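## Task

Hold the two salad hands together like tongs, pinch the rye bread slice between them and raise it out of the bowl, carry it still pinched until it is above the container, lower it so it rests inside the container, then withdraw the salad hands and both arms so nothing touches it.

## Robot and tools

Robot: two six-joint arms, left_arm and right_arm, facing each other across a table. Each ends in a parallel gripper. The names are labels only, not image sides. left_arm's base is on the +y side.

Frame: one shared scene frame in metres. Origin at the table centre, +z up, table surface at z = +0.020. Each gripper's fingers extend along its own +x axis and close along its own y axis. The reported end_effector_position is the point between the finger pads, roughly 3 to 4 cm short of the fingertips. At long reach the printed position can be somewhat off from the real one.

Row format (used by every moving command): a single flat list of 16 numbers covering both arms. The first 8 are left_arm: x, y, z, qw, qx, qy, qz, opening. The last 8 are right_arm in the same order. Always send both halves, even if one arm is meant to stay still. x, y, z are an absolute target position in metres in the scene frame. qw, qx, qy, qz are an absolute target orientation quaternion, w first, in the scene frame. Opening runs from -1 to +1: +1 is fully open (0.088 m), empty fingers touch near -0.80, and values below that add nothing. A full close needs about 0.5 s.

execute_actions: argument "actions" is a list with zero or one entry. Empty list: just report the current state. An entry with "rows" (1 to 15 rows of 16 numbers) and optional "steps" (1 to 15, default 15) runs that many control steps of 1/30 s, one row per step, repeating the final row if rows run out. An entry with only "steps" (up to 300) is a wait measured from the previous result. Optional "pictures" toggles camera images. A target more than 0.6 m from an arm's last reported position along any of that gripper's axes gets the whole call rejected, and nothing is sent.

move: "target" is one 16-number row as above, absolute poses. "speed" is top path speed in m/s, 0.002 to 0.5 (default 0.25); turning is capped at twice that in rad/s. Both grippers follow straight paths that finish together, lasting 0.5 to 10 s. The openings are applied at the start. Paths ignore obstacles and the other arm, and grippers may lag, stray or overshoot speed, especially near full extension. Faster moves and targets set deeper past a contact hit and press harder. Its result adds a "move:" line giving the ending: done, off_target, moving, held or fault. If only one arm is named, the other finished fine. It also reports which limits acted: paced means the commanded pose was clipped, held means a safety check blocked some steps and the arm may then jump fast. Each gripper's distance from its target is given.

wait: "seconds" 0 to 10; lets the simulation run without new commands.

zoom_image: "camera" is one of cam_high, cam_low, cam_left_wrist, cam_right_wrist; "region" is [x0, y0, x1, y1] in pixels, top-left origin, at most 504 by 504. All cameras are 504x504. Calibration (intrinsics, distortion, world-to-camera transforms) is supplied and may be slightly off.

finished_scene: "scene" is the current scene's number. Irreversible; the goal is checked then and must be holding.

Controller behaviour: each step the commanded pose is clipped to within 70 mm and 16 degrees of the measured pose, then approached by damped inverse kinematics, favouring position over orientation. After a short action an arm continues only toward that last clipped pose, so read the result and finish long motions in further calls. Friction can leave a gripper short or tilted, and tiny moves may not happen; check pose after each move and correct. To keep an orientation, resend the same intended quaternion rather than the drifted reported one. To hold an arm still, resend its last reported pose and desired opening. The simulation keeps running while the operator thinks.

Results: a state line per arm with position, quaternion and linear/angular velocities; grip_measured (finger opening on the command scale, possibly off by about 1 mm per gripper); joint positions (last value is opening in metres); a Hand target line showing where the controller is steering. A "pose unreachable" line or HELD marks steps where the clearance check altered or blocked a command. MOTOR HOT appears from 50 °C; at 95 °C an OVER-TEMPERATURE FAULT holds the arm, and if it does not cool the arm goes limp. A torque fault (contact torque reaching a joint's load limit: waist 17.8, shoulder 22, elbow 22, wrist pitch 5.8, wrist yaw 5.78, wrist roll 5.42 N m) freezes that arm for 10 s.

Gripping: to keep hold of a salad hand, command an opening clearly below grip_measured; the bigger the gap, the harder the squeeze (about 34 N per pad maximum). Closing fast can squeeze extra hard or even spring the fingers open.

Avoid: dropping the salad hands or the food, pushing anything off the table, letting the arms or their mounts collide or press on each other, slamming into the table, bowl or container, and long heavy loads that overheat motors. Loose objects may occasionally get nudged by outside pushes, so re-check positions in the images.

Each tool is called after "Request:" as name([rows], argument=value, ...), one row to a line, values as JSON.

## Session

Request:
execute_actions(actions=[])

Scene clock: 0.00 s of 4567.00 s.
left_arm: end_effector_position=(-0.1440, +0.2248, +0.2030) grip_measured=+0.844 end_effector_quat_wxyz=(-0.639, +0.331, -0.692, -0.060) end_effector_velocity=(-0.003, +0.001, +0.000) end_effector_angular_velocity=(-0.002, +0.013, -0.003) | right_arm: end_effector_position=(+0.0015, -0.2147, +0.2233) grip_measured=+0.852 end_effector_quat_wxyz=(+0.731, +0.026, +0.677, -0.084) end_effector_velocity=(+0.002, +0.001, -0.000) end_effector_angular_velocity=(+0.006, -0.007, +0.005)
Joint positions: left_arm=[-0.636  1.286  1.088 -1.073 -0.259 -2.74   0.08 ] | right_arm=[-0.043  1.54   1.435 -1.55   0.073  1.687  0.081]
Joint velocities: left_arm=[-0.007 -0.002 -0.002  0.007  0.007 -0.007 -0.   ] | right_arm=[-0.002 -0.002 -0.002  0.007  0.007 -0.007 -0.   ]
Motor temperatures (°C, as the motors report them): left_arm=[29 36 34 36 31 32] | right_arm=[33 32 33 33 32 29]
Heat: left arm: hottest shoulder 36 °C (+0.0 °C/min); right arm: hottest waist 33 °C (+0.0 °C/min).
Hand target (left_arm): -0.144, +0.225, +0.203; +0.639, -0.331, +0.692, +0.060
Hand target (right_arm): +0.002, -0.215, +0.223; +0.731, +0.026, +0.677, -0.084
camera_calibration (this result's frames):
cam_left_wrist: T_world_to_cam=[[0.520638, -0.787374, 0.330118, 0.200256], [-0.806345, -0.326386, 0.493235, -0.115662], [-0.280614, -0.522986, -0.804824, 0.318889], [0, 0, 0, 1]] pos_world=[-0.108039, 0.286701, 0.24759]
cam_right_wrist: T_world_to_cam=[[-0.16376, -0.986175, 0.02533, -0.201782], [-0.941247, 0.163884, 0.295291, -0.006156], [-0.29536, 0.0245151, -0.955072, 0.294724], [0, 0, 0, 1]] pos_world=[0.0482114, -0.205209, 0.288411]

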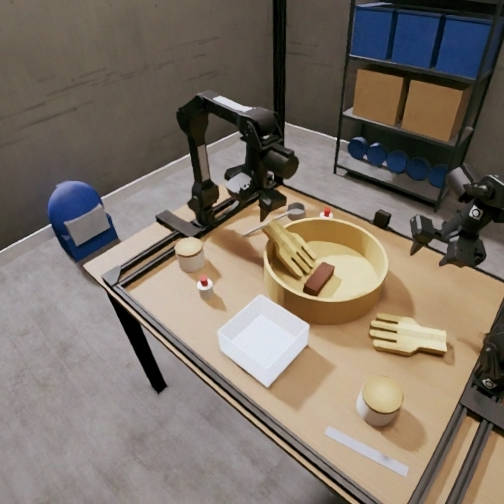

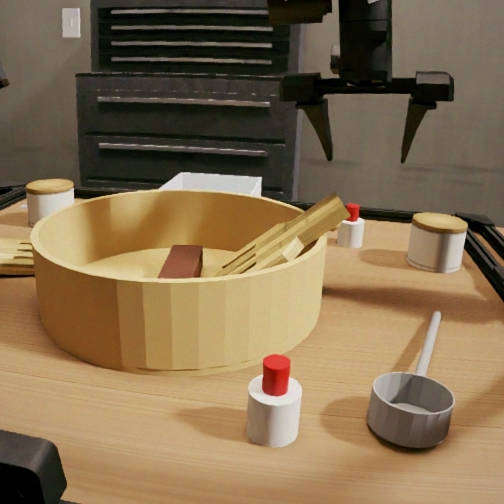

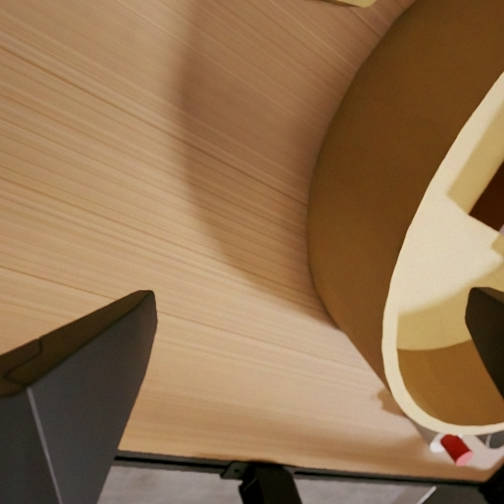

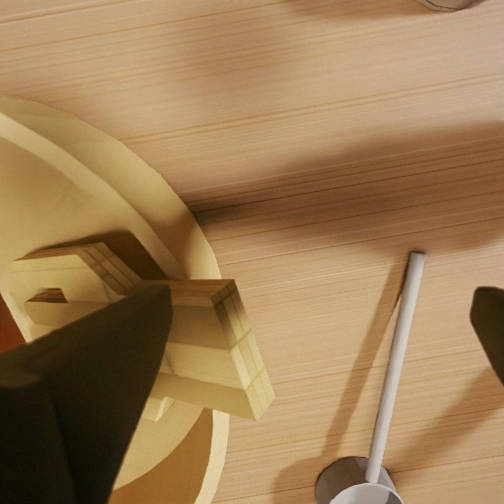

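Request:
move(target=[-0.028,0.305,0.12,0.767,0.225,0.358,-0.483,1,-0.045,-0.245,0.165,0.674,-0.213,0.213,0.674,1])

Scene clock: 5.93 s of 4567.00 s.
left_arm: end_effector_position=(-0.0297, +0.3037, +0.1231) grip_measured=+1.000 end_effector_quat_wxyz=(+0.766, +0.221, +0.360, -0.485) end_effector_velocity=(+0.003, +0.001, +0.000) end_effector_angular_velocity=(-0.008, -0.005, +0.004) | right_arm: end_effector_position=(-0.0454, -0.2444, +0.1687) grip_measured=+1.000 end_effector_quat_wxyz=(+0.677, -0.210, +0.212, +0.673) end_effector_velocity=(-0.001, -0.004, -0.005) end_effector_angular_velocity=(-0.020, -0.010, +0.023)
Joint positions: left_arm=[-0.652  0.626  0.402 -0.973 -0.605 -0.983  0.088] | right_arm=[ 0.284  0.493  0.359 -0.491  0.236  0.17   0.088]
Joint velocities: left_arm=[ 0.007 -0.022 -0.007 -0.007 -0.007  0.007  0.   ] | right_arm=[-0.007 -0.012 -0.007 -0.022 -0.022 -0.022  0.   ]
Motor temperatures (°C, as the motors report them): left_arm=[29 36 35 36 31 32] | right_arm=[33 32 34 33 32 29]
Heat: left arm: hottest shoulder 36 °C (+0.0 °C/min); right arm: hottest elbow 34 °C (+10.1 °C/min).
Hand target (left_arm): -0.028, +0.305, +0.120; +0.767, +0.225, +0.358, -0.483
Hand target (right_arm): -0.045, -0.245, +0.165; +0.675, -0.212, +0.213, +0.673
Off the commanded pose (left_arm): 0.004 m, 1 deg.
Off the commanded pose (right_arm): 0.004 m, 1 deg.
move: done
camera_calibration (this result's frames):
cam_left_wrist: T_world_to_cam=[[-0.903987, -0.427391, -0.0120432, 0.119706], [-0.400783, 0.856847, -0.324322, -0.204996], [0.148932, -0.288356, -0.94587, 0.286806], [0, 0, 0, 1]] pos_world=[-0.0166611, 0.309514, 0.206239]
cam_right_wrist: T_world_to_cam=[[0.998864, 0.0292665, -0.0375991, 0.0742551], [0.0037601, -0.835078, -0.550119, -0.0878785], [-0.0474983, 0.549353, -0.834239, 0.348568], [0, 0, 0, 1]] pos_world=[-0.057284, -0.267045, 0.245237]

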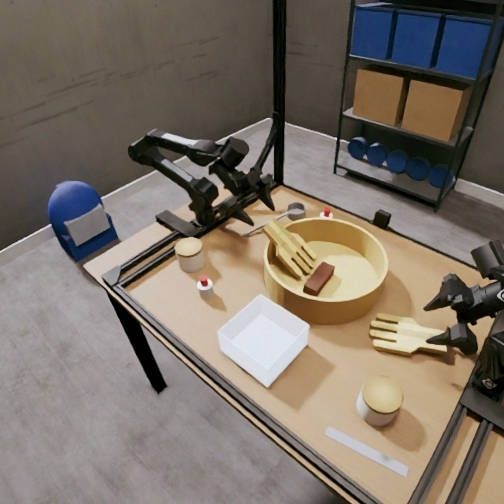

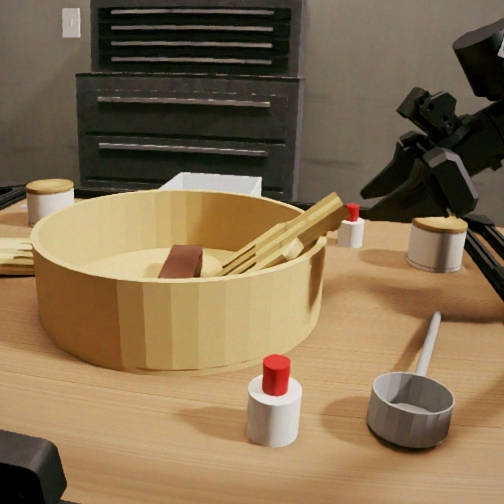

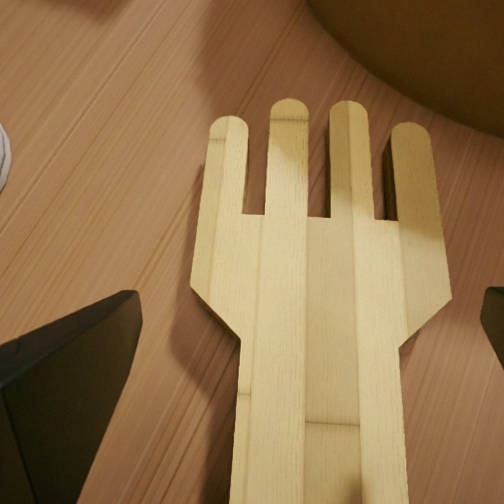

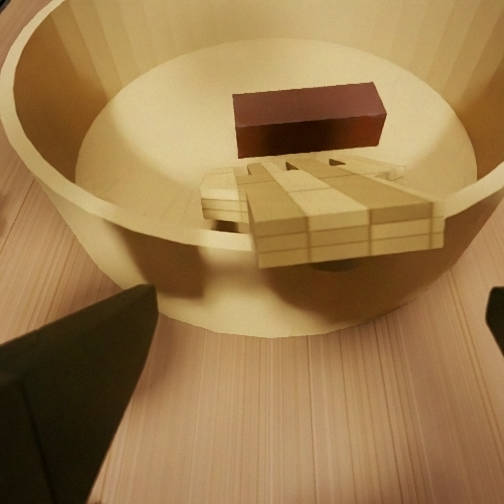

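Request:
move(target=[-0.039,0.305,0.055,0.767,0.225,0.358,-0.483,1,-0.034,-0.18,0.127,0.638,-0.224,0.201,0.709,1], speed=0.1)

Scene clock: 8.00 s of 4567.00 s.
left_arm: end_effector_position=(-0.0368, +0.3063, +0.0775) grip_measured=+1.000 end_effector_quat_wxyz=(+0.765, +0.222, +0.361, -0.485) end_effector_velocity=(-0.003, -0.000, -0.001) end_effector_angular_velocity=(+0.001, +0.006, -0.015) | right_arm: end_effector_position=(-0.0344, -0.1779, +0.1360) grip_measured=+1.000 end_effector_quat_wxyz=(+0.641, -0.214, +0.188, +0.713) end_effector_velocity=(+0.001, +0.002, -0.003) end_effector_angular_velocity=(-0.001, -0.014, +0.011)
Joint positions: left_arm=[-0.733  0.701  0.239 -0.789 -0.63  -1.078  0.088] | right_arm=[ 0.009  0.954  0.295  0.078 -0.08  -0.06   0.088]
Joint velocities: left_arm=[-0.007 -0.002 -0.002  0.007  0.007  0.007  0.   ] | right_arm=[-0.007  0.022 -0.002  0.022 -0.007 -0.022  0.   ]
Motor temperatures (°C, as the motors report them): left_arm=[29 36 35 36 31 32] | right_arm=[33 32 34 33 32 29]
Heat: left arm: hottest shoulder 36 °C (+0.0 °C/min); right arm: hottest elbow 34 °C (+7.5 °C/min).
Hand target (left_arm): -0.037, +0.306, +0.079; +0.765, +0.219, +0.362, -0.486
Hand target (right_arm): -0.034, -0.181, +0.127; +0.638, -0.223, +0.202, +0.709
Off the commanded pose (left_arm): 0.023 m, 1 deg.
Off the commanded pose (right_arm): 0.009 m, 2 deg.
move: held (left_arm), off_target (right_arm); limits=held; held on 19 of 40 steps (left_arm), including the last (left_arm)
pose unreachable (left arm): on one or more control steps of this call this arm could not follow its commanded pose, so it was not sent that pose on those steps. On the call's last step it was still not sent that pose. It may still have moved: this result reports where it is.
cause: the commanded pose would bring two parts of the arm too close to each other (joints 3 (elbow) to 5 (wrist yaw) lie between them).
camera_calibration (this result's frames):
cam_left_wrist: T_world_to_cam=[[-0.904098, -0.427188, -0.0108432, 0.113683], [-0.401306, 0.857494, -0.32196, -0.225285], [0.146835, -0.286732, -0.946691, 0.244949], [0, 0, 0, 1]] pos_world=[-0.0235952, 0.311979, 0.160591]
cam_right_wrist: T_world_to_cam=[[0.989115, 0.144337, -0.028594, 0.0789663], [0.102079, -0.813073, -0.573142, -0.0399864], [-0.105975, 0.563984, -0.818957, 0.283767], [0, 0, 0, 1]] pos_world=[-0.043953, -0.20395, 0.211733]

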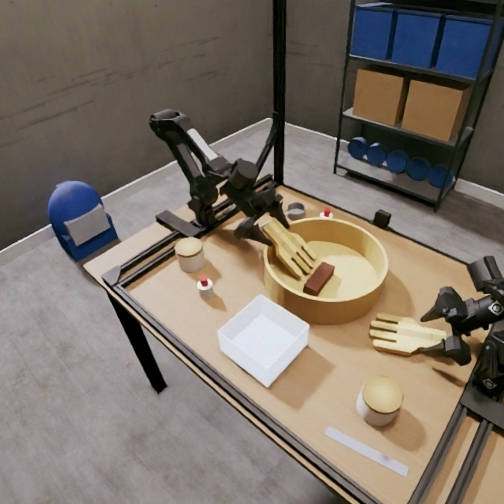

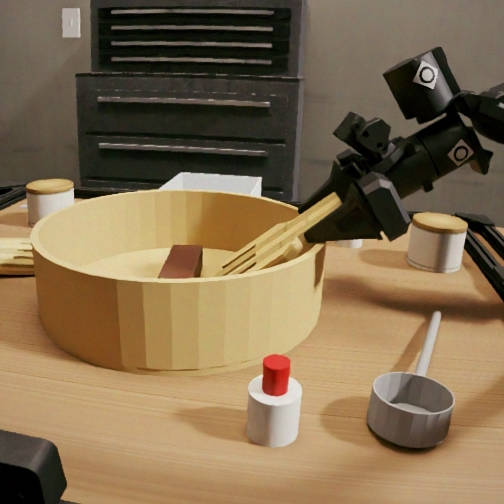

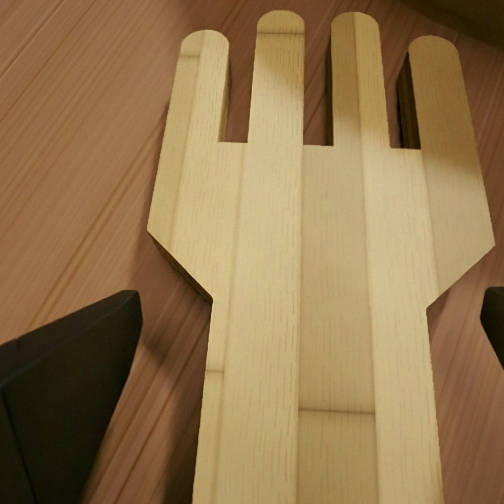

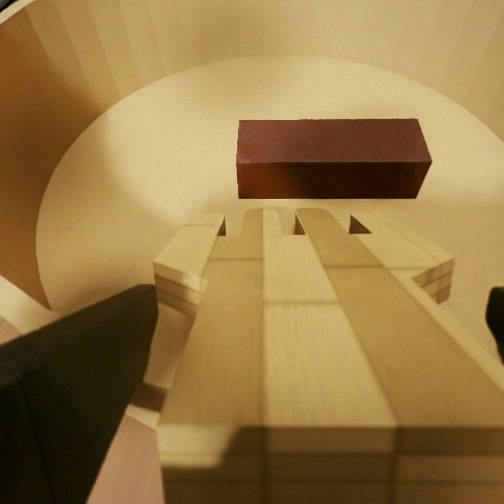

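Request:
move(target=[-0.036,0.298,0.056,0.693,0.306,0.486,-0.437,1,-0.034,-0.177,0.138,0.641,-0.214,0.188,0.713,-1], speed=0.1)

Scene clock: 10.40 s of 4567.00 s.
left_arm: end_effector_position=(-0.0351, +0.3012, +0.0545) grip_measured=+1.000 end_effector_quat_wxyz=(+0.694, +0.307, +0.484, -0.435) end_effector_velocity=(+0.004, -0.001, +0.001) end_effector_angular_velocity=(+0.003, -0.007, +0.026) | right_arm: end_effector_position=(-0.0337, -0.1772, +0.1368) grip_measured=+0.405 end_effector_quat_wxyz=(+0.642, -0.215, +0.187, +0.712) end_effector_velocity=(-0.004, -0.001, -0.001) end_effector_angular_velocity=(+0.003, +0.006, +0.025)
Joint positions: left_arm=[-0.332  0.951  0.32  -0.691 -0.246 -0.748  0.088] | right_arm=[ 0.007  0.955  0.298  0.078 -0.079 -0.062  0.059]
Joint velocities: left_arm=[ 0.017  0.007  0.007 -0.007 -0.007 -0.007  0.   ] | right_arm=[ 0.002 -0.002 -0.007  0.007 -0.022 -0.007 -0.   ]
Motor temperatures (°C, as the motors report them): left_arm=[29 36 35 36 31 32] | right_arm=[33 32 34 33 32 29]
Heat: left arm: hottest shoulder 36 °C (+0.0 °C/min); right arm: hottest elbow 34 °C (+5.8 °C/min).
Hand target (left_arm): -0.036, +0.299, +0.056; +0.692, +0.305, +0.487, -0.437
Hand target (right_arm): -0.034, -0.177, +0.138; +0.641, -0.214, +0.188, +0.713
Off the commanded pose (left_arm): 0.004 m, 0 deg.
Off the commanded pose (right_arm): 0.001 m, 0 deg.
move: done
camera_calibration (this result's frames):
cam_left_wrist: T_world_to_cam=[[-0.905992, -0.422575, -0.024691, 0.112147], [-0.423059, 0.905894, 0.0194362, -0.261629], [0.0141542, 0.0280548, -0.999506, 0.124834], [0, 0, 0, 1]] pos_world=[-0.0108474, 0.280896, 0.132626]
cam_right_wrist: T_world_to_cam=[[0.989416, 0.142776, -0.0259023, 0.0775589], [0.102215, -0.812467, -0.573977, -0.0388258], [-0.102995, 0.565255, -0.818461, 0.28432], [0, 0, 0, 1]] pos_world=[-0.0434858, -0.203332, 0.212429]

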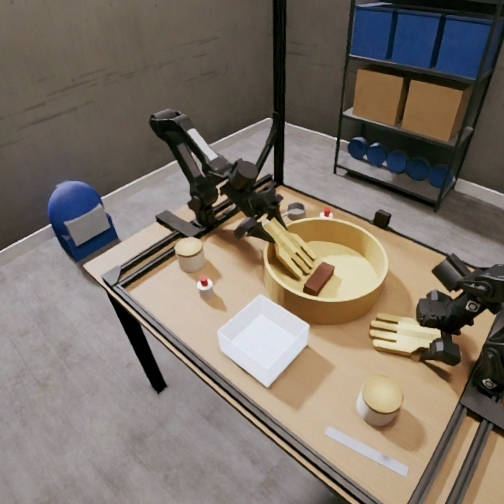

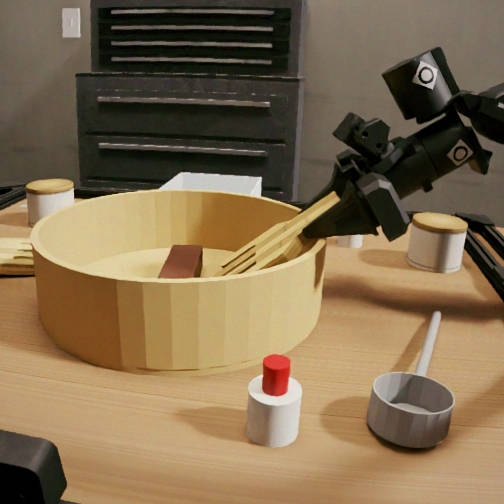

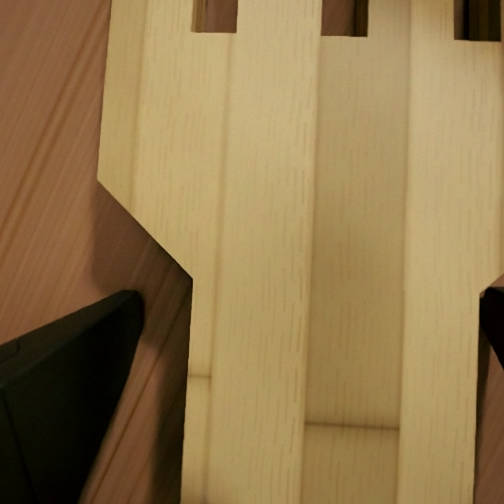

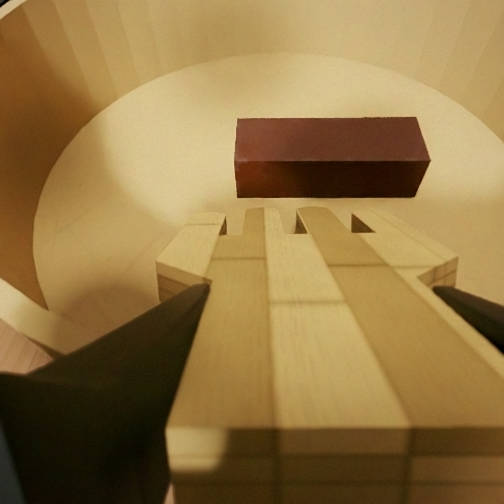

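Request:
move(target=[-0.039,0.297,0.056,0.693,0.306,0.486,-0.437,0.37,-0.034,-0.177,0.22,0.641,-0.214,0.188,0.713,-1], speed=0.1)

Request:
move(target=[-0.025,0.27,0.13,0.767,0.225,0.358,-0.483,0.37,-0.03,-0.13,0.24,0.542,-0.454,0.454,0.542,-1], speed=0.1)

Scene clock: 12.43 s of 4567.00 s.
left_arm: end_effector_position=(-0.0370, +0.2999, +0.0542) grip_measured=+0.416 end_effector_quat_wxyz=(+0.693, +0.308, +0.486, -0.433) end_effector_velocity=(-0.000, -0.001, +0.000) end_effector_angular_velocity=(-0.015, +0.007, +0.029) | right_arm: end_effector_position=(-0.0337, -0.1779, +0.2112) grip_measured=+0.404 end_effector_quat_wxyz=(+0.639, -0.222, +0.195, +0.710) end_effector_velocity=(-0.003, +0.001, +0.007) end_effector_angular_velocity=(+0.014, -0.006, +0.028)
Joint positions: left_arm=[-0.34   0.97   0.328 -0.686 -0.245 -0.758  0.059] | right_arm=[ 0.007  0.861  0.587 -0.327 -0.079 -0.062  0.059]
Joint velocities: left_arm=[-0.007 -0.002 -0.002  0.007 -0.007 -0.037  0.   ] | right_arm=[-0.002 -0.002  0.017 -0.007 -0.022 -0.022 -0.   ]
Motor temperatures (°C, as the motors report them): left_arm=[29 36 36 36 31 32] | right_arm=[33 32 35 33 32 29]
Heat: left arm: hottest shoulder 36 °C (+0.0 °C/min); right arm: hottest elbow 35 °C (+9.7 °C/min).
Hand target (left_arm): -0.039, +0.297, +0.056; +0.693, +0.306, +0.486, -0.437
Hand target (right_arm): -0.034, -0.176, +0.220; +0.641, -0.214, +0.188, +0.713
Off the commanded pose (left_arm): 0.004 m, 0 deg.
Off the commanded pose (right_arm): 0.009 m, 1 deg.
move: off_target (right_arm)
camera_calibration (this result's frames):
cam_left_wrist: T_world_to_cam=[[-0.905435, -0.423729, -0.0253284, 0.110267], [-0.424307, 0.905173, 0.0250339, -0.26134], [0.012319, 0.0334136, -0.999366, 0.122921], [0, 0, 0, 1]] pos_world=[-0.0125635, 0.279174, 0.132178]
cam_right_wrist: T_world_to_cam=[[0.98942, 0.142181, -0.0288583, 0.0801074], [0.102297, -0.824754, -0.556162, -0.00264425], [-0.102877, 0.547326, -0.830573, 0.34505], [0, 0, 0, 1]] pos_world=[-0.0434918, -0.202425, 0.28743]

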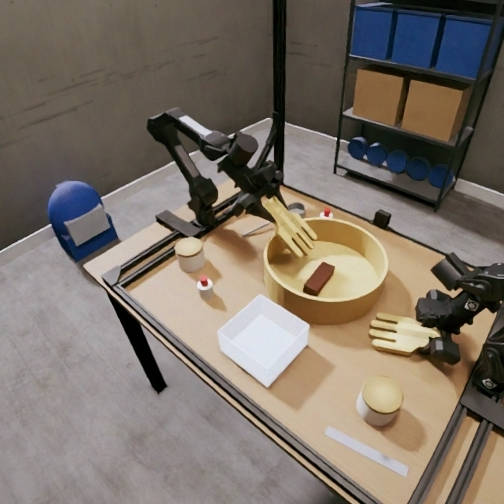

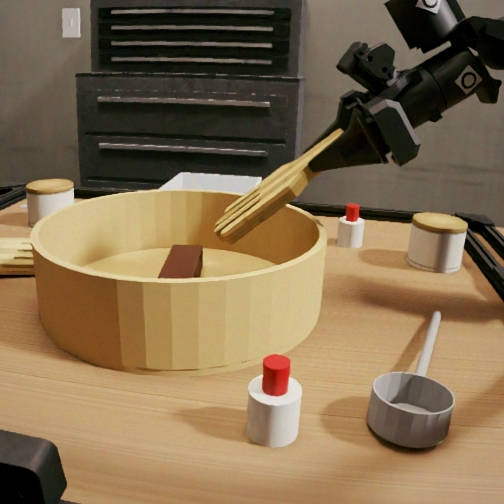

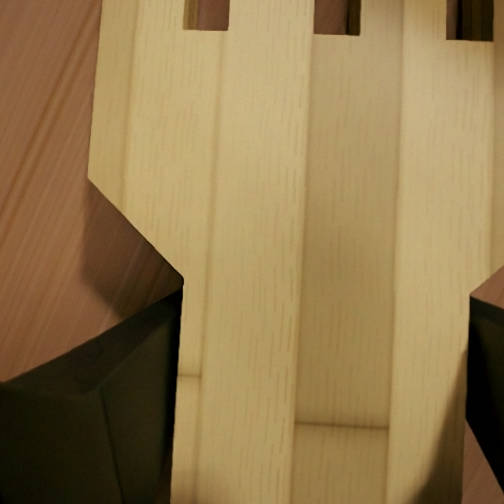

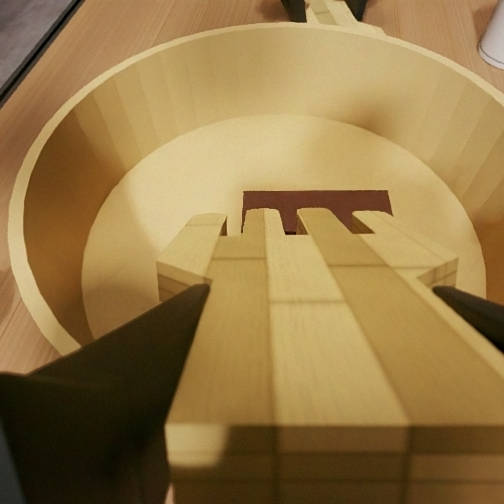

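Scene clock: 16.80 s of 4567.00 s.
left_arm: end_effector_position=(-0.0244, +0.2726, +0.1222) grip_measured=+0.414 end_effector_quat_wxyz=(+0.764, +0.235, +0.364, -0.478) end_effector_velocity=(+0.001, -0.000, -0.001) end_effector_angular_velocity=(-0.011, +0.007, +0.018) | right_arm: end_effector_position=(-0.0294, -0.1320, +0.2381) grip_measured=+0.401 end_effector_quat_wxyz=(+0.541, -0.455, +0.454, +0.543) end_effector_velocity=(-0.002, +0.000, +0.002) end_effector_angular_velocity=(-0.012, +0.003, +0.025)
Joint positions: left_arm=[-0.43   0.763  0.424 -0.765 -0.508 -0.749  0.059] | right_arm=[ 0.031  1.646  1.594 -1.344  0.005  0.028  0.059]
Joint velocities: left_arm=[-0.002 -0.002 -0.007  0.007 -0.007 -0.022 -0.   ] | right_arm=[ 0.002  0.012  0.022 -0.022 -0.007 -0.022 -0.   ]
Motor temperatures (°C, as the motors report them): left_arm=[29 36 36 36 31 32] | right_arm=[33 32 35 34 32 29]
Heat: left arm: hottest shoulder 36 °C (+0.0 °C/min); right arm: hottest elbow 35 °C (+7.1 °C/min).
Hand target (left_arm): -0.025, +0.269, +0.129; +0.767, +0.225, +0.357, -0.483
Hand target (right_arm): -0.030, -0.130, +0.240; +0.542, -0.455, +0.453, +0.542
Off the commanded pose (left_arm): 0.008 m, 1 deg.
Off the commanded pose (right_arm): 0.003 m, 0 deg.
move: done
camera_calibration (this result's frames):
cam_left_wrist: T_world_to_cam=[[-0.903557, -0.42715, -0.0335624, 0.113853], [-0.39822, 0.866102, -0.30214, -0.181766], [0.158128, -0.259636, -0.952672, 0.269372], [0, 0, 0, 1]] pos_world=[-0.0121057, 0.275999, 0.205526]
cam_right_wrist: T_world_to_cam=[[0.998704, 0.00239916, -0.0508469, 0.0571573], [0.0128221, -0.978537, 0.205673, -0.154579], [-0.0492621, -0.206058, -0.977299, 0.279809], [0, 0, 0, 1]] pos_world=[-0.0413171, -0.0937415, 0.308156]

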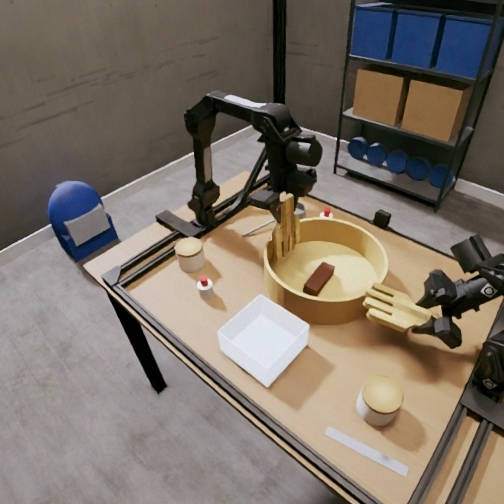

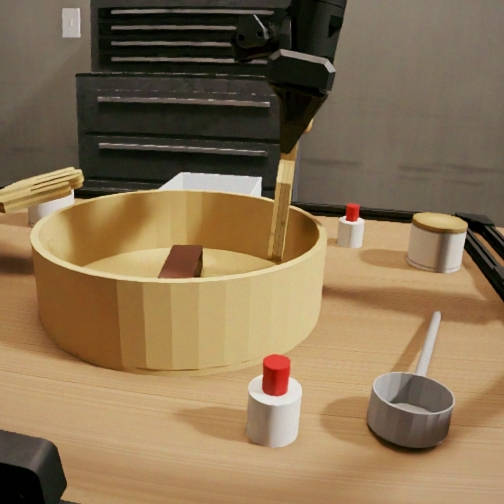

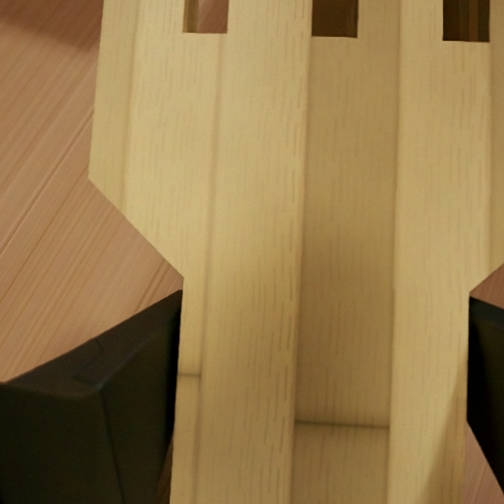

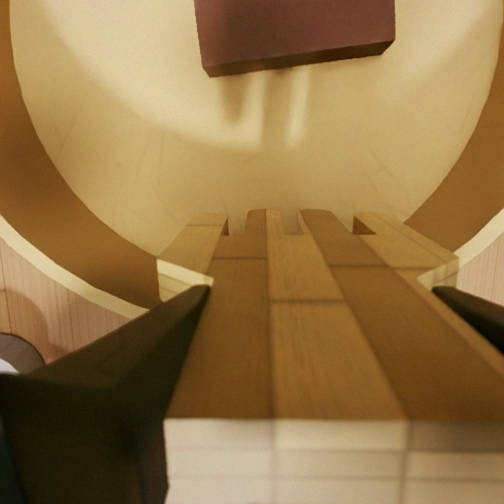

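Request:
move(target=[-0.03,0.24,0.2,0.542,0.454,0.454,-0.542,-1,-0.03,-0.15,0.245,0.612,-0.354,0.354,0.612,-1], speed=0.2)

Request:
move(target=[-0.03,0.135,0.18,0.454,0.542,0.542,-0.454,-1,-0.03,-0.15,0.245,0.612,-0.354,0.354,0.612,-1], speed=0.15)

Scene clock: 19.57 s of 4567.00 s.
left_arm: end_effector_position=(-0.0303, +0.2425, +0.1969) grip_measured=+0.411 end_effector_quat_wxyz=(+0.542, +0.456, +0.456, -0.539) end_effector_velocity=(+0.004, +0.001, +0.002) end_effector_angular_velocity=(+0.016, -0.026, -0.016) | right_arm: end_effector_position=(-0.0296, -0.1490, +0.2439) grip_measured=+0.402 end_effector_quat_wxyz=(+0.610, -0.356, +0.358, +0.611) end_effector_velocity=(+0.001, -0.005, -0.005) end_effector_angular_velocity=(-0.017, -0.011, +0.005)
Joint positions: left_arm=[-0.057  1.212  1.06  -1.25  -0.014 -0.059  0.059] | right_arm=[ 0.04   1.311  1.215 -0.964  0.018  0.036  0.059]
Joint velocities: left_arm=[ 0.002  0.012  0.017 -0.022 -0.022  0.022 -0.   ] | right_arm=[ 0.002 -0.007 -0.017 -0.007  0.007 -0.007 -0.   ]
Motor temperatures (°C, as the motors report them): left_arm=[29 36 37 36 31 32] | right_arm=[33 32 36 34 32 29]
Heat: left arm: hottest elbow 37 °C (+3.1 °C/min); right arm: hottest elbow 36 °C (+9.2 °C/min).
Hand target (left_arm): -0.031, +0.240, +0.201; +0.542, +0.453, +0.455, -0.542
Hand target (right_arm): -0.030, -0.150, +0.245; +0.612, -0.353, +0.354, +0.612
Off the commanded pose (left_arm): 0.004 m, 0 deg.
Off the commanded pose (right_arm): 0.002 m, 1 deg.
move: done
camera_calibration (this result's frames):
cam_left_wrist: T_world_to_cam=[[-0.999716, 0.0116674, -0.0207762, -0.013677], [0.00733923, 0.980303, 0.197362, -0.249165], [0.0226697, 0.197153, -0.980111, 0.224244], [0, 0, 0, 1]] pos_world=[-0.016928, 0.200206, 0.268675]
cam_right_wrist: T_world_to_cam=[[0.99861, 0.0159345, -0.0502469, 0.0595843], [0.00930349, -0.991531, -0.12954, -0.0927321], [-0.0518855, 0.128892, -0.9903, 0.334878], [0, 0, 0, 1]] pos_world=[-0.0412634, -0.136059, 0.322611]

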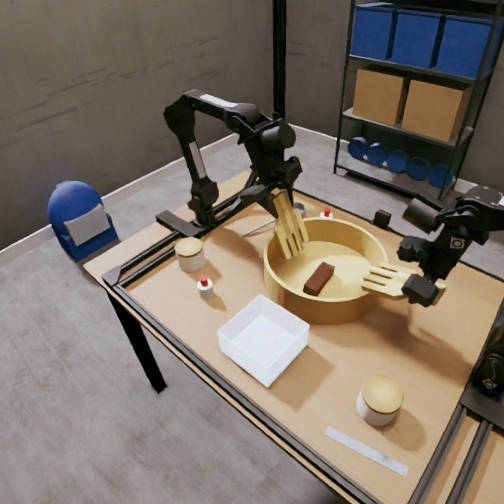

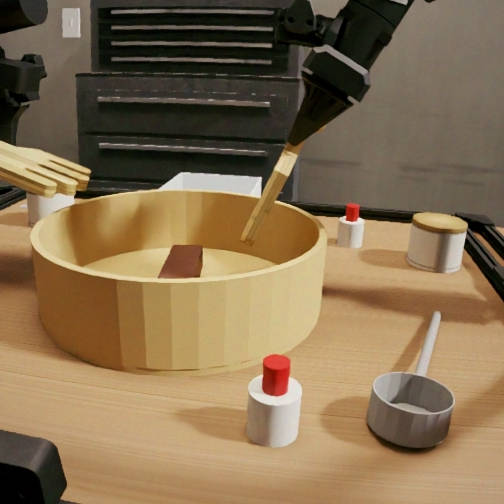

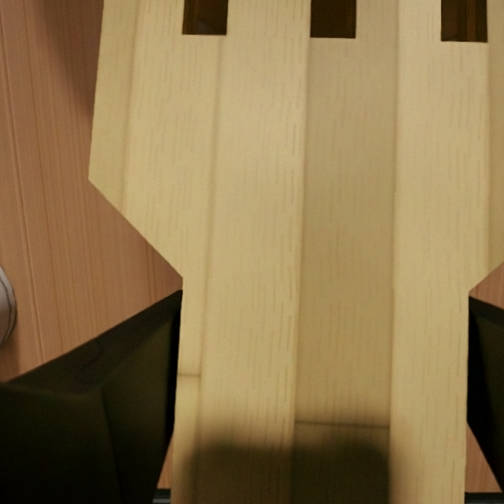

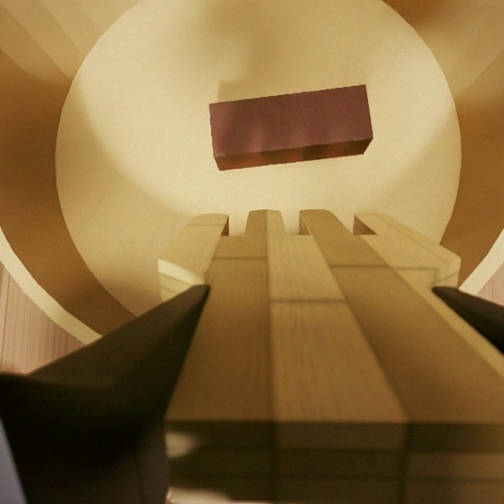

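Scene clock: 21.23 s of 4567.00 s.
left_arm: end_effector_position=(-0.0303, +0.1377, +0.1798) grip_measured=+0.410 end_effector_quat_wxyz=(+0.456, +0.543, +0.541, -0.452) end_effector_velocity=(+0.003, +0.003, +0.002) end_effector_angular_velocity=(+0.026, -0.029, +0.030) | right_arm: end_effector_position=(-0.0297, -0.1491, +0.2437) grip_measured=+0.402 end_effector_quat_wxyz=(+0.610, -0.356, +0.358, +0.611) end_effector_velocity=(+0.001, -0.005, -0.002) end_effector_angular_velocity=(-0.022, -0.011, +0.005)
Joint positions: left_arm=[-0.033  1.902  1.672 -1.516 -0.001 -0.033  0.059] | right_arm=[ 0.04   1.31   1.214 -0.963  0.018  0.036  0.059]
Joint velocities: left_arm=[-0.002  0.012  0.022 -0.037 -0.022 -0.037  0.   ] | right_arm=[ 0.002 -0.002 -0.002 -0.022  0.007 -0.007 -0.   ]
Motor temperatures (°C, as the motors report them): left_arm=[29 36 37 36 31 32] | right_arm=[33 32 36 34 32 29]
Heat: left arm: hottest elbow 37 °C (+2.8 °C/min); right arm: hottest elbow 36 °C (+8.5 °C/min).
Hand target (left_arm): -0.030, +0.135, +0.180; +0.455, +0.541, +0.543, -0.454
Hand target (right_arm): -0.030, -0.150, +0.245; +0.612, -0.354, +0.354, +0.612
Off the commanded pose (left_arm): 0.003 m, 0 deg.
Off the commanded pose (right_arm): 0.002 m, 1 deg.
move: done
camera_calibration (this result's frames):
cam_left_wrist: T_world_to_cam=[[-0.999652, 0.0194959, -0.0177557, -0.0144478], [0.00748625, 0.855456, 0.517821, -0.183521], [0.0252846, 0.517508, -0.855305, 0.161643], [0, 0, 0, 1]] pos_world=[-0.017156, 0.0736238, 0.233029]
cam_right_wrist: T_world_to_cam=[[0.998603, 0.0163346, -0.050256, 0.0597556], [0.00967974, -0.991477, -0.129918, -0.0927444], [-0.0519499, 0.12925, -0.99025, 0.33482], [0, 0, 0, 1]] pos_world=[-0.0413805, -0.136206, 0.32251]

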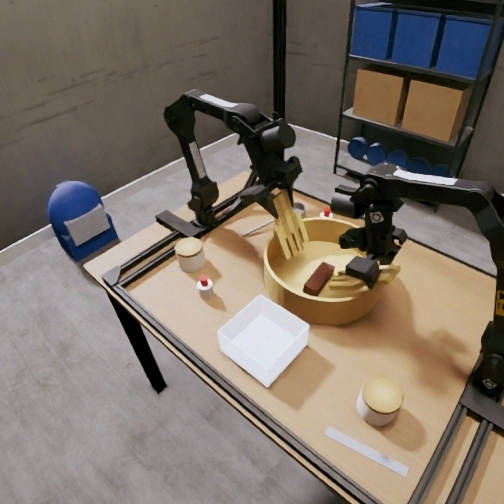

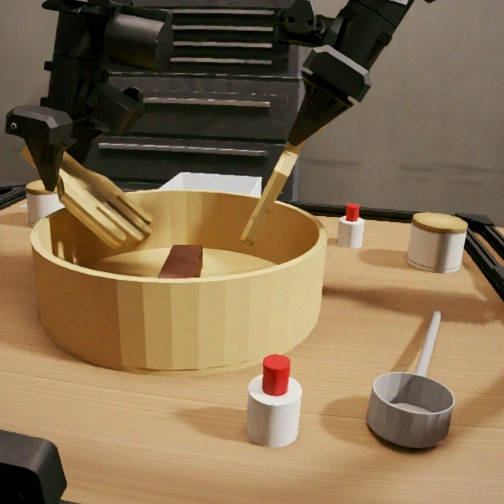

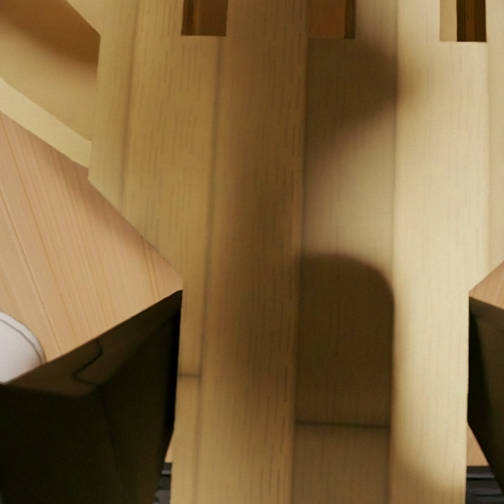

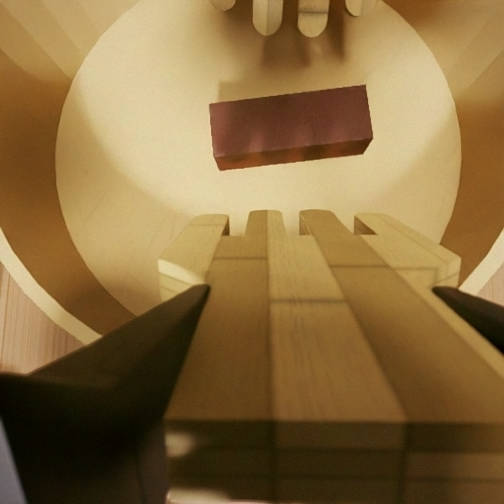

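Request:
move(target=[-0.03,0.108,0.165,0.454,0.542,0.542,-0.454,-1,-0.03,-0.17,0.255,0.612,-0.354,0.354,0.612,-1], speed=0.08)

Scene clock: 22.43 s of 4567.00 s.
left_arm: end_effector_position=(-0.0302, +0.1113, +0.1650) grip_measured=+0.409 end_effector_quat_wxyz=(+0.454, +0.545, +0.541, -0.452) end_effector_velocity=(-0.001, -0.000, +0.001) end_effector_angular_velocity=(+0.002, -0.006, -0.016) | right_arm: end_effector_position=(-0.0297, -0.1678, +0.2548) grip_measured=+0.401 end_effector_quat_wxyz=(+0.611, -0.354, +0.355, +0.612) end_effector_velocity=(+0.002, -0.005, -0.001) end_effector_angular_velocity=(-0.017, -0.011, +0.000)
Joint positions: left_arm=[-0.03   2.015  1.769 -1.506 -0.001 -0.029  0.059] | right_arm=[ 0.044  1.242  1.209 -1.018  0.02   0.038  0.059]
Joint velocities: left_arm=[-0.007  0.002  0.007 -0.007 -0.007  0.007 -0.   ] | right_arm=[-0.002 -0.007 -0.002 -0.022  0.007 -0.007  0.   ]
Motor temperatures (°C, as the motors report them): left_arm=[29 36 37 36 31 32] | right_arm=[33 32 36 34 32 29]
Heat: left arm: hottest elbow 37 °C (+2.7 °C/min); right arm: hottest elbow 36 °C (+8.0 °C/min).
Hand target (left_arm): -0.030, +0.108, +0.165; +0.454, +0.542, +0.542, -0.454
Hand target (right_arm): -0.030, -0.170, +0.255; +0.612, -0.354, +0.354, +0.612
Off the commanded pose (left_arm): 0.003 m, 0 deg.
Off the commanded pose (right_arm): 0.002 m, 0 deg.
move: done
camera_calibration (this result's frames):
cam_left_wrist: T_world_to_cam=[[-0.999626, 0.02141, -0.0169927, -0.014467], [0.00940135, 0.853048, 0.521748, -0.153583], [0.0256662, 0.521394, -0.85293, 0.161882], [0, 0, 0, 1]] pos_world=[-0.0171726, 0.046919, 0.21796]
cam_right_wrist: T_world_to_cam=[[0.998619, 0.0173943, -0.049578, 0.0606356], [0.0104428, -0.990493, -0.137167, -0.107746], [-0.0514926, 0.13646, -0.989306, 0.349189], [0, 0, 0, 1]] pos_world=[-0.041446, -0.155427, 0.333682]

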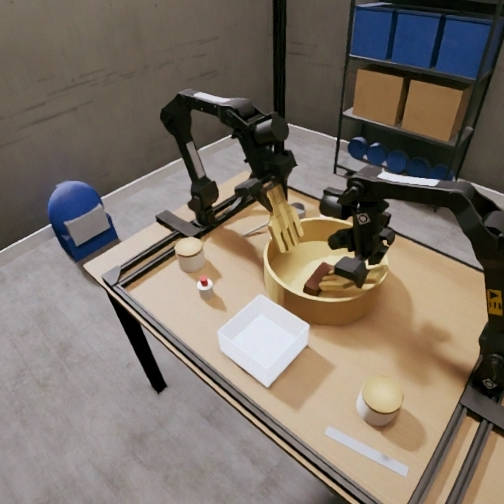

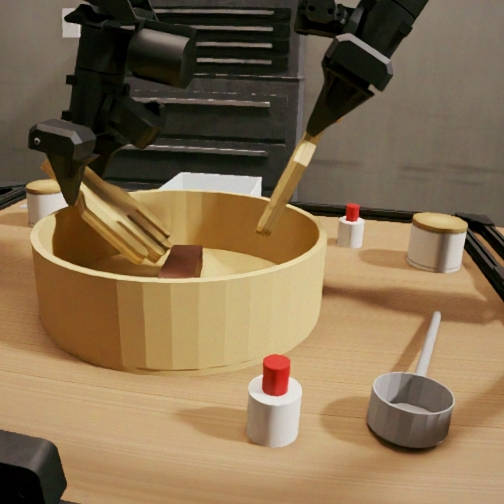

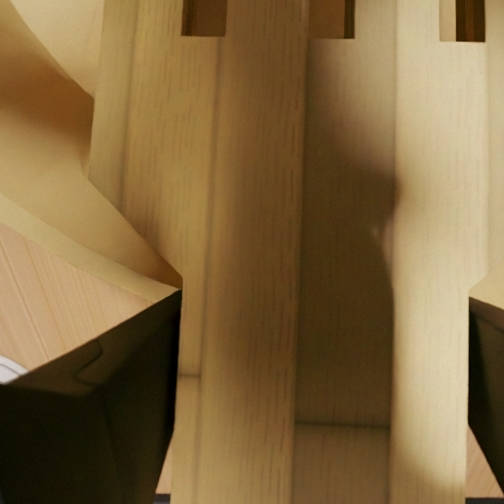

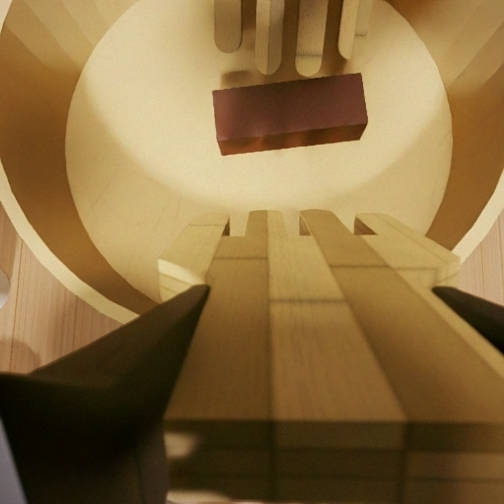

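Lower with slight loosening, then release.

Request:
move(target=[-0.03,0.104,0.15,0.454,0.542,0.542,-0.454,0.39,-0.03,-0.17,0.255,0.612,-0.354,0.354,0.612,-1], speed=0.05)

Request:
move(target=[-0.03,0.106,0.152,0.454,0.542,0.542,-0.454,0.47,-0.03,-0.17,0.255,0.612,-0.354,0.354,0.612,-1])

Scene clock: 23.77 s of 4567.00 s.
left_arm: end_effector_position=(-0.0304, +0.1030, +0.1545) grip_measured=+0.411 end_effector_quat_wxyz=(+0.459, +0.541, +0.537, -0.457) end_effector_velocity=(+0.000, +0.002, +0.001) end_effector_angular_velocity=(+0.007, -0.011, +0.018) | right_arm: end_effector_position=(-0.0297, -0.1680, +0.2547) grip_measured=+0.401 end_effector_quat_wxyz=(+0.611, -0.354, +0.355, +0.612) end_effector_velocity=(+0.003, +0.001, +0.001) end_effector_angular_velocity=(+0.008, -0.010, -0.005)
Joint positions: left_arm=[-0.03   2.034  1.759 -1.458 -0.001 -0.028  0.059] | right_arm=[ 0.044  1.241  1.208 -1.019  0.02   0.038  0.059]
Joint velocities: left_arm=[-0.002 -0.002 -0.002 -0.007 -0.007 -0.022 -0.   ] | right_arm=[-0.007 -0.002 -0.002  0.007  0.007 -0.007 -0.   ]
Motor temperatures (°C, as the motors report them): left_arm=[29 37 37 36 31 32] | right_arm=[33 33 36 34 32 29]
Heat: left arm: hottest shoulder 37 °C (+2.5 °C/min); right arm: hottest elbow 36 °C (+7.6 °C/min).
Hand target (left_arm): -0.030, +0.104, +0.150; +0.454, +0.542, +0.542, -0.454
Hand target (right_arm): -0.030, -0.170, +0.255; +0.612, -0.354, +0.354, +0.612
Off the commanded pose (left_arm): 0.005 m, 1 deg.
Off the commanded pose (right_arm): 0.002 m, 0 deg.
move: done
camera_calibration (this result's frames):
cam_left_wrist: T_world_to_cam=[[-0.999628, 0.0214896, -0.0167803, -0.014756], [0.0100264, 0.862063, 0.506703, -0.139663], [0.0253545, 0.506346, -0.861958, 0.160157], [0, 0, 0, 1]] pos_world=[-0.0174108, 0.0396205, 0.208568]
cam_right_wrist: T_world_to_cam=[[0.99862, 0.0173754, -0.0495679, 0.0606176], [0.0104451, -0.990545, -0.136789, -0.108126], [-0.051476, 0.136083, -0.989359, 0.34907], [0, 0, 0, 1]] pos_world=[-0.0414358, -0.155659, 0.33357]

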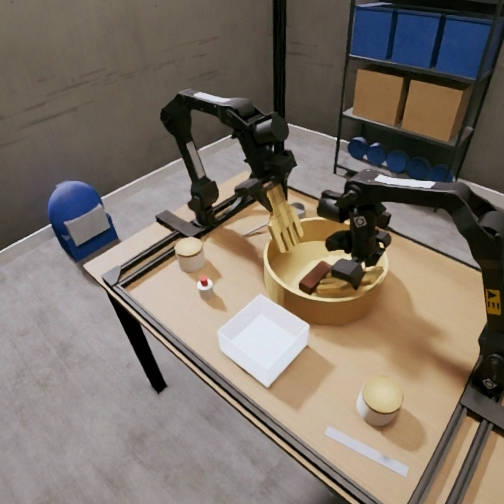

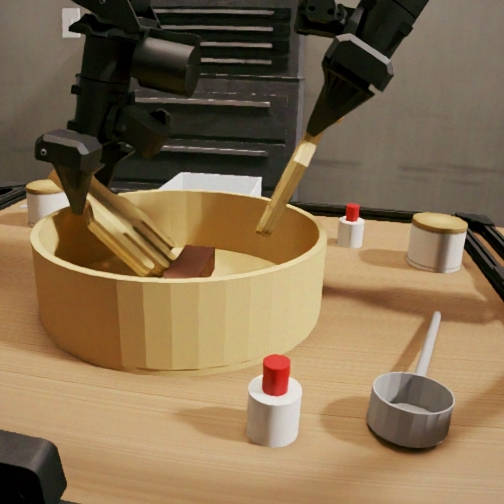

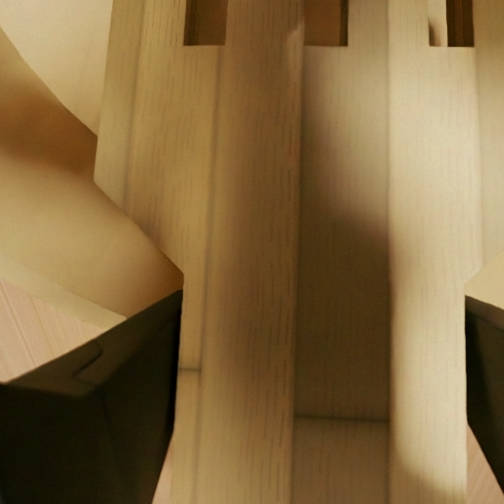

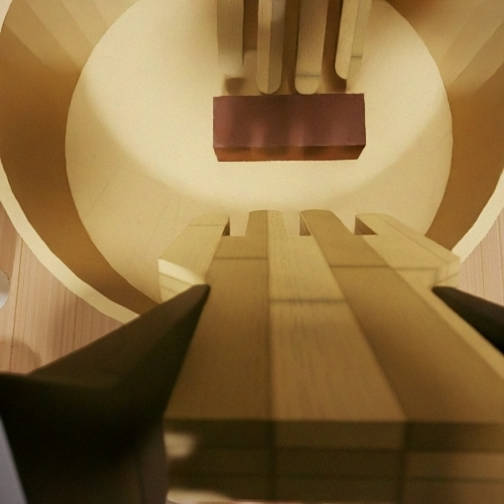

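Scene clock: 24.47 s of 4567.00 s.
left_arm: end_effector_position=(-0.0310, +0.1031, +0.1543) grip_measured=+0.470 end_effector_quat_wxyz=(+0.457, +0.540, +0.538, -0.458) end_effector_velocity=(+0.002, +0.003, -0.001) end_effector_angular_velocity=(+0.012, -0.011, +0.023) | right_arm: end_effector_position=(-0.0297, -0.1680, +0.2547) grip_measured=+0.401 end_effector_quat_wxyz=(+0.611, -0.354, +0.355, +0.612) end_effector_velocity=(-0.003, -0.002, -0.001) end_effector_angular_velocity=(-0.008, +0.008, +0.028)
Joint positions: left_arm=[-0.03   2.034  1.757 -1.458  0.003 -0.027  0.062] | right_arm=[ 0.044  1.241  1.208 -1.019  0.02   0.038  0.059]
Joint velocities: left_arm=[ 0.002 -0.002 -0.007 -0.007 -0.007 -0.022 -0.   ] | right_arm=[-0.002 -0.002 -0.002 -0.007 -0.022 -0.022 -0.   ]
Motor temperatures (°C, as the motors report them): left_arm=[29 37 37 36 31 32] | right_arm=[33 33 36 34 32 29]
Heat: left arm: hottest shoulder 37 °C (+2.5 °C/min); right arm: hottest elbow 36 °C (+7.4 °C/min).
Hand target (left_arm): -0.030, +0.106, +0.152; +0.454, +0.542, +0.542, -0.454
Hand target (right_arm): -0.030, -0.170, +0.255; +0.612, -0.354, +0.354, +0.612
Off the commanded pose (left_arm): 0.004 m, 1 deg.
Off the commanded pose (right_arm): 0.002 m, 0 deg.
move: done
camera_calibration (this result's frames):
cam_left_wrist: T_world_to_cam=[[-0.999675, 0.0220058, -0.0128339, -0.0159971], [0.0124608, 0.861804, 0.507088, -0.13957], [0.0222192, 0.506763, -0.861799, 0.159714], [0, 0, 0, 1]] pos_world=[-0.0178015, 0.0396964, 0.208211]
cam_right_wrist: T_world_to_cam=[[0.99862, 0.0173754, -0.0495679, 0.0606176], [0.0104451, -0.990545, -0.136789, -0.108126], [-0.051476, 0.136083, -0.989359, 0.34907], [0, 0, 0, 1]] pos_world=[-0.0414358, -0.155659, 0.33357]

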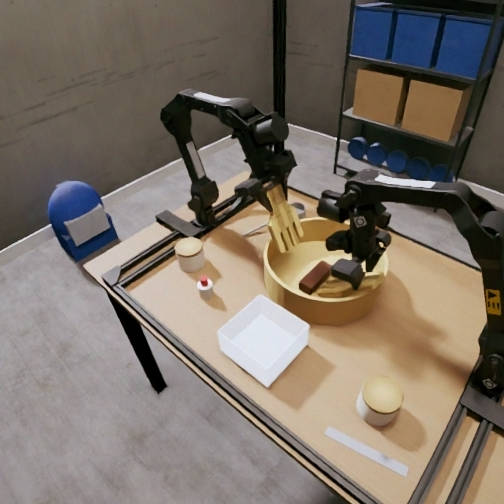

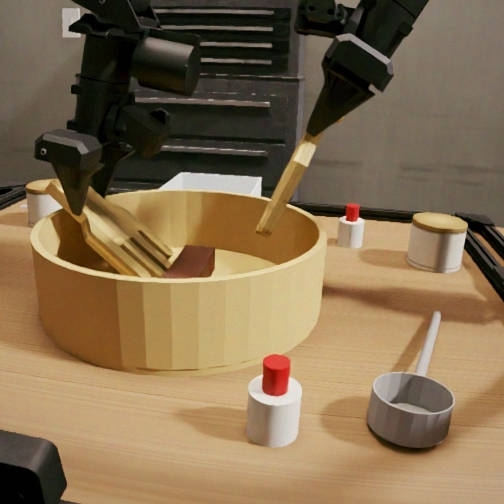

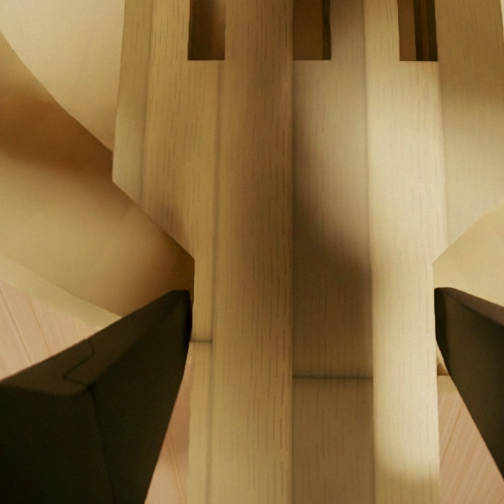

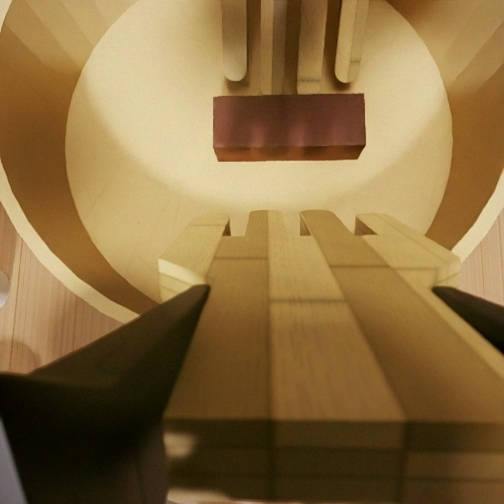

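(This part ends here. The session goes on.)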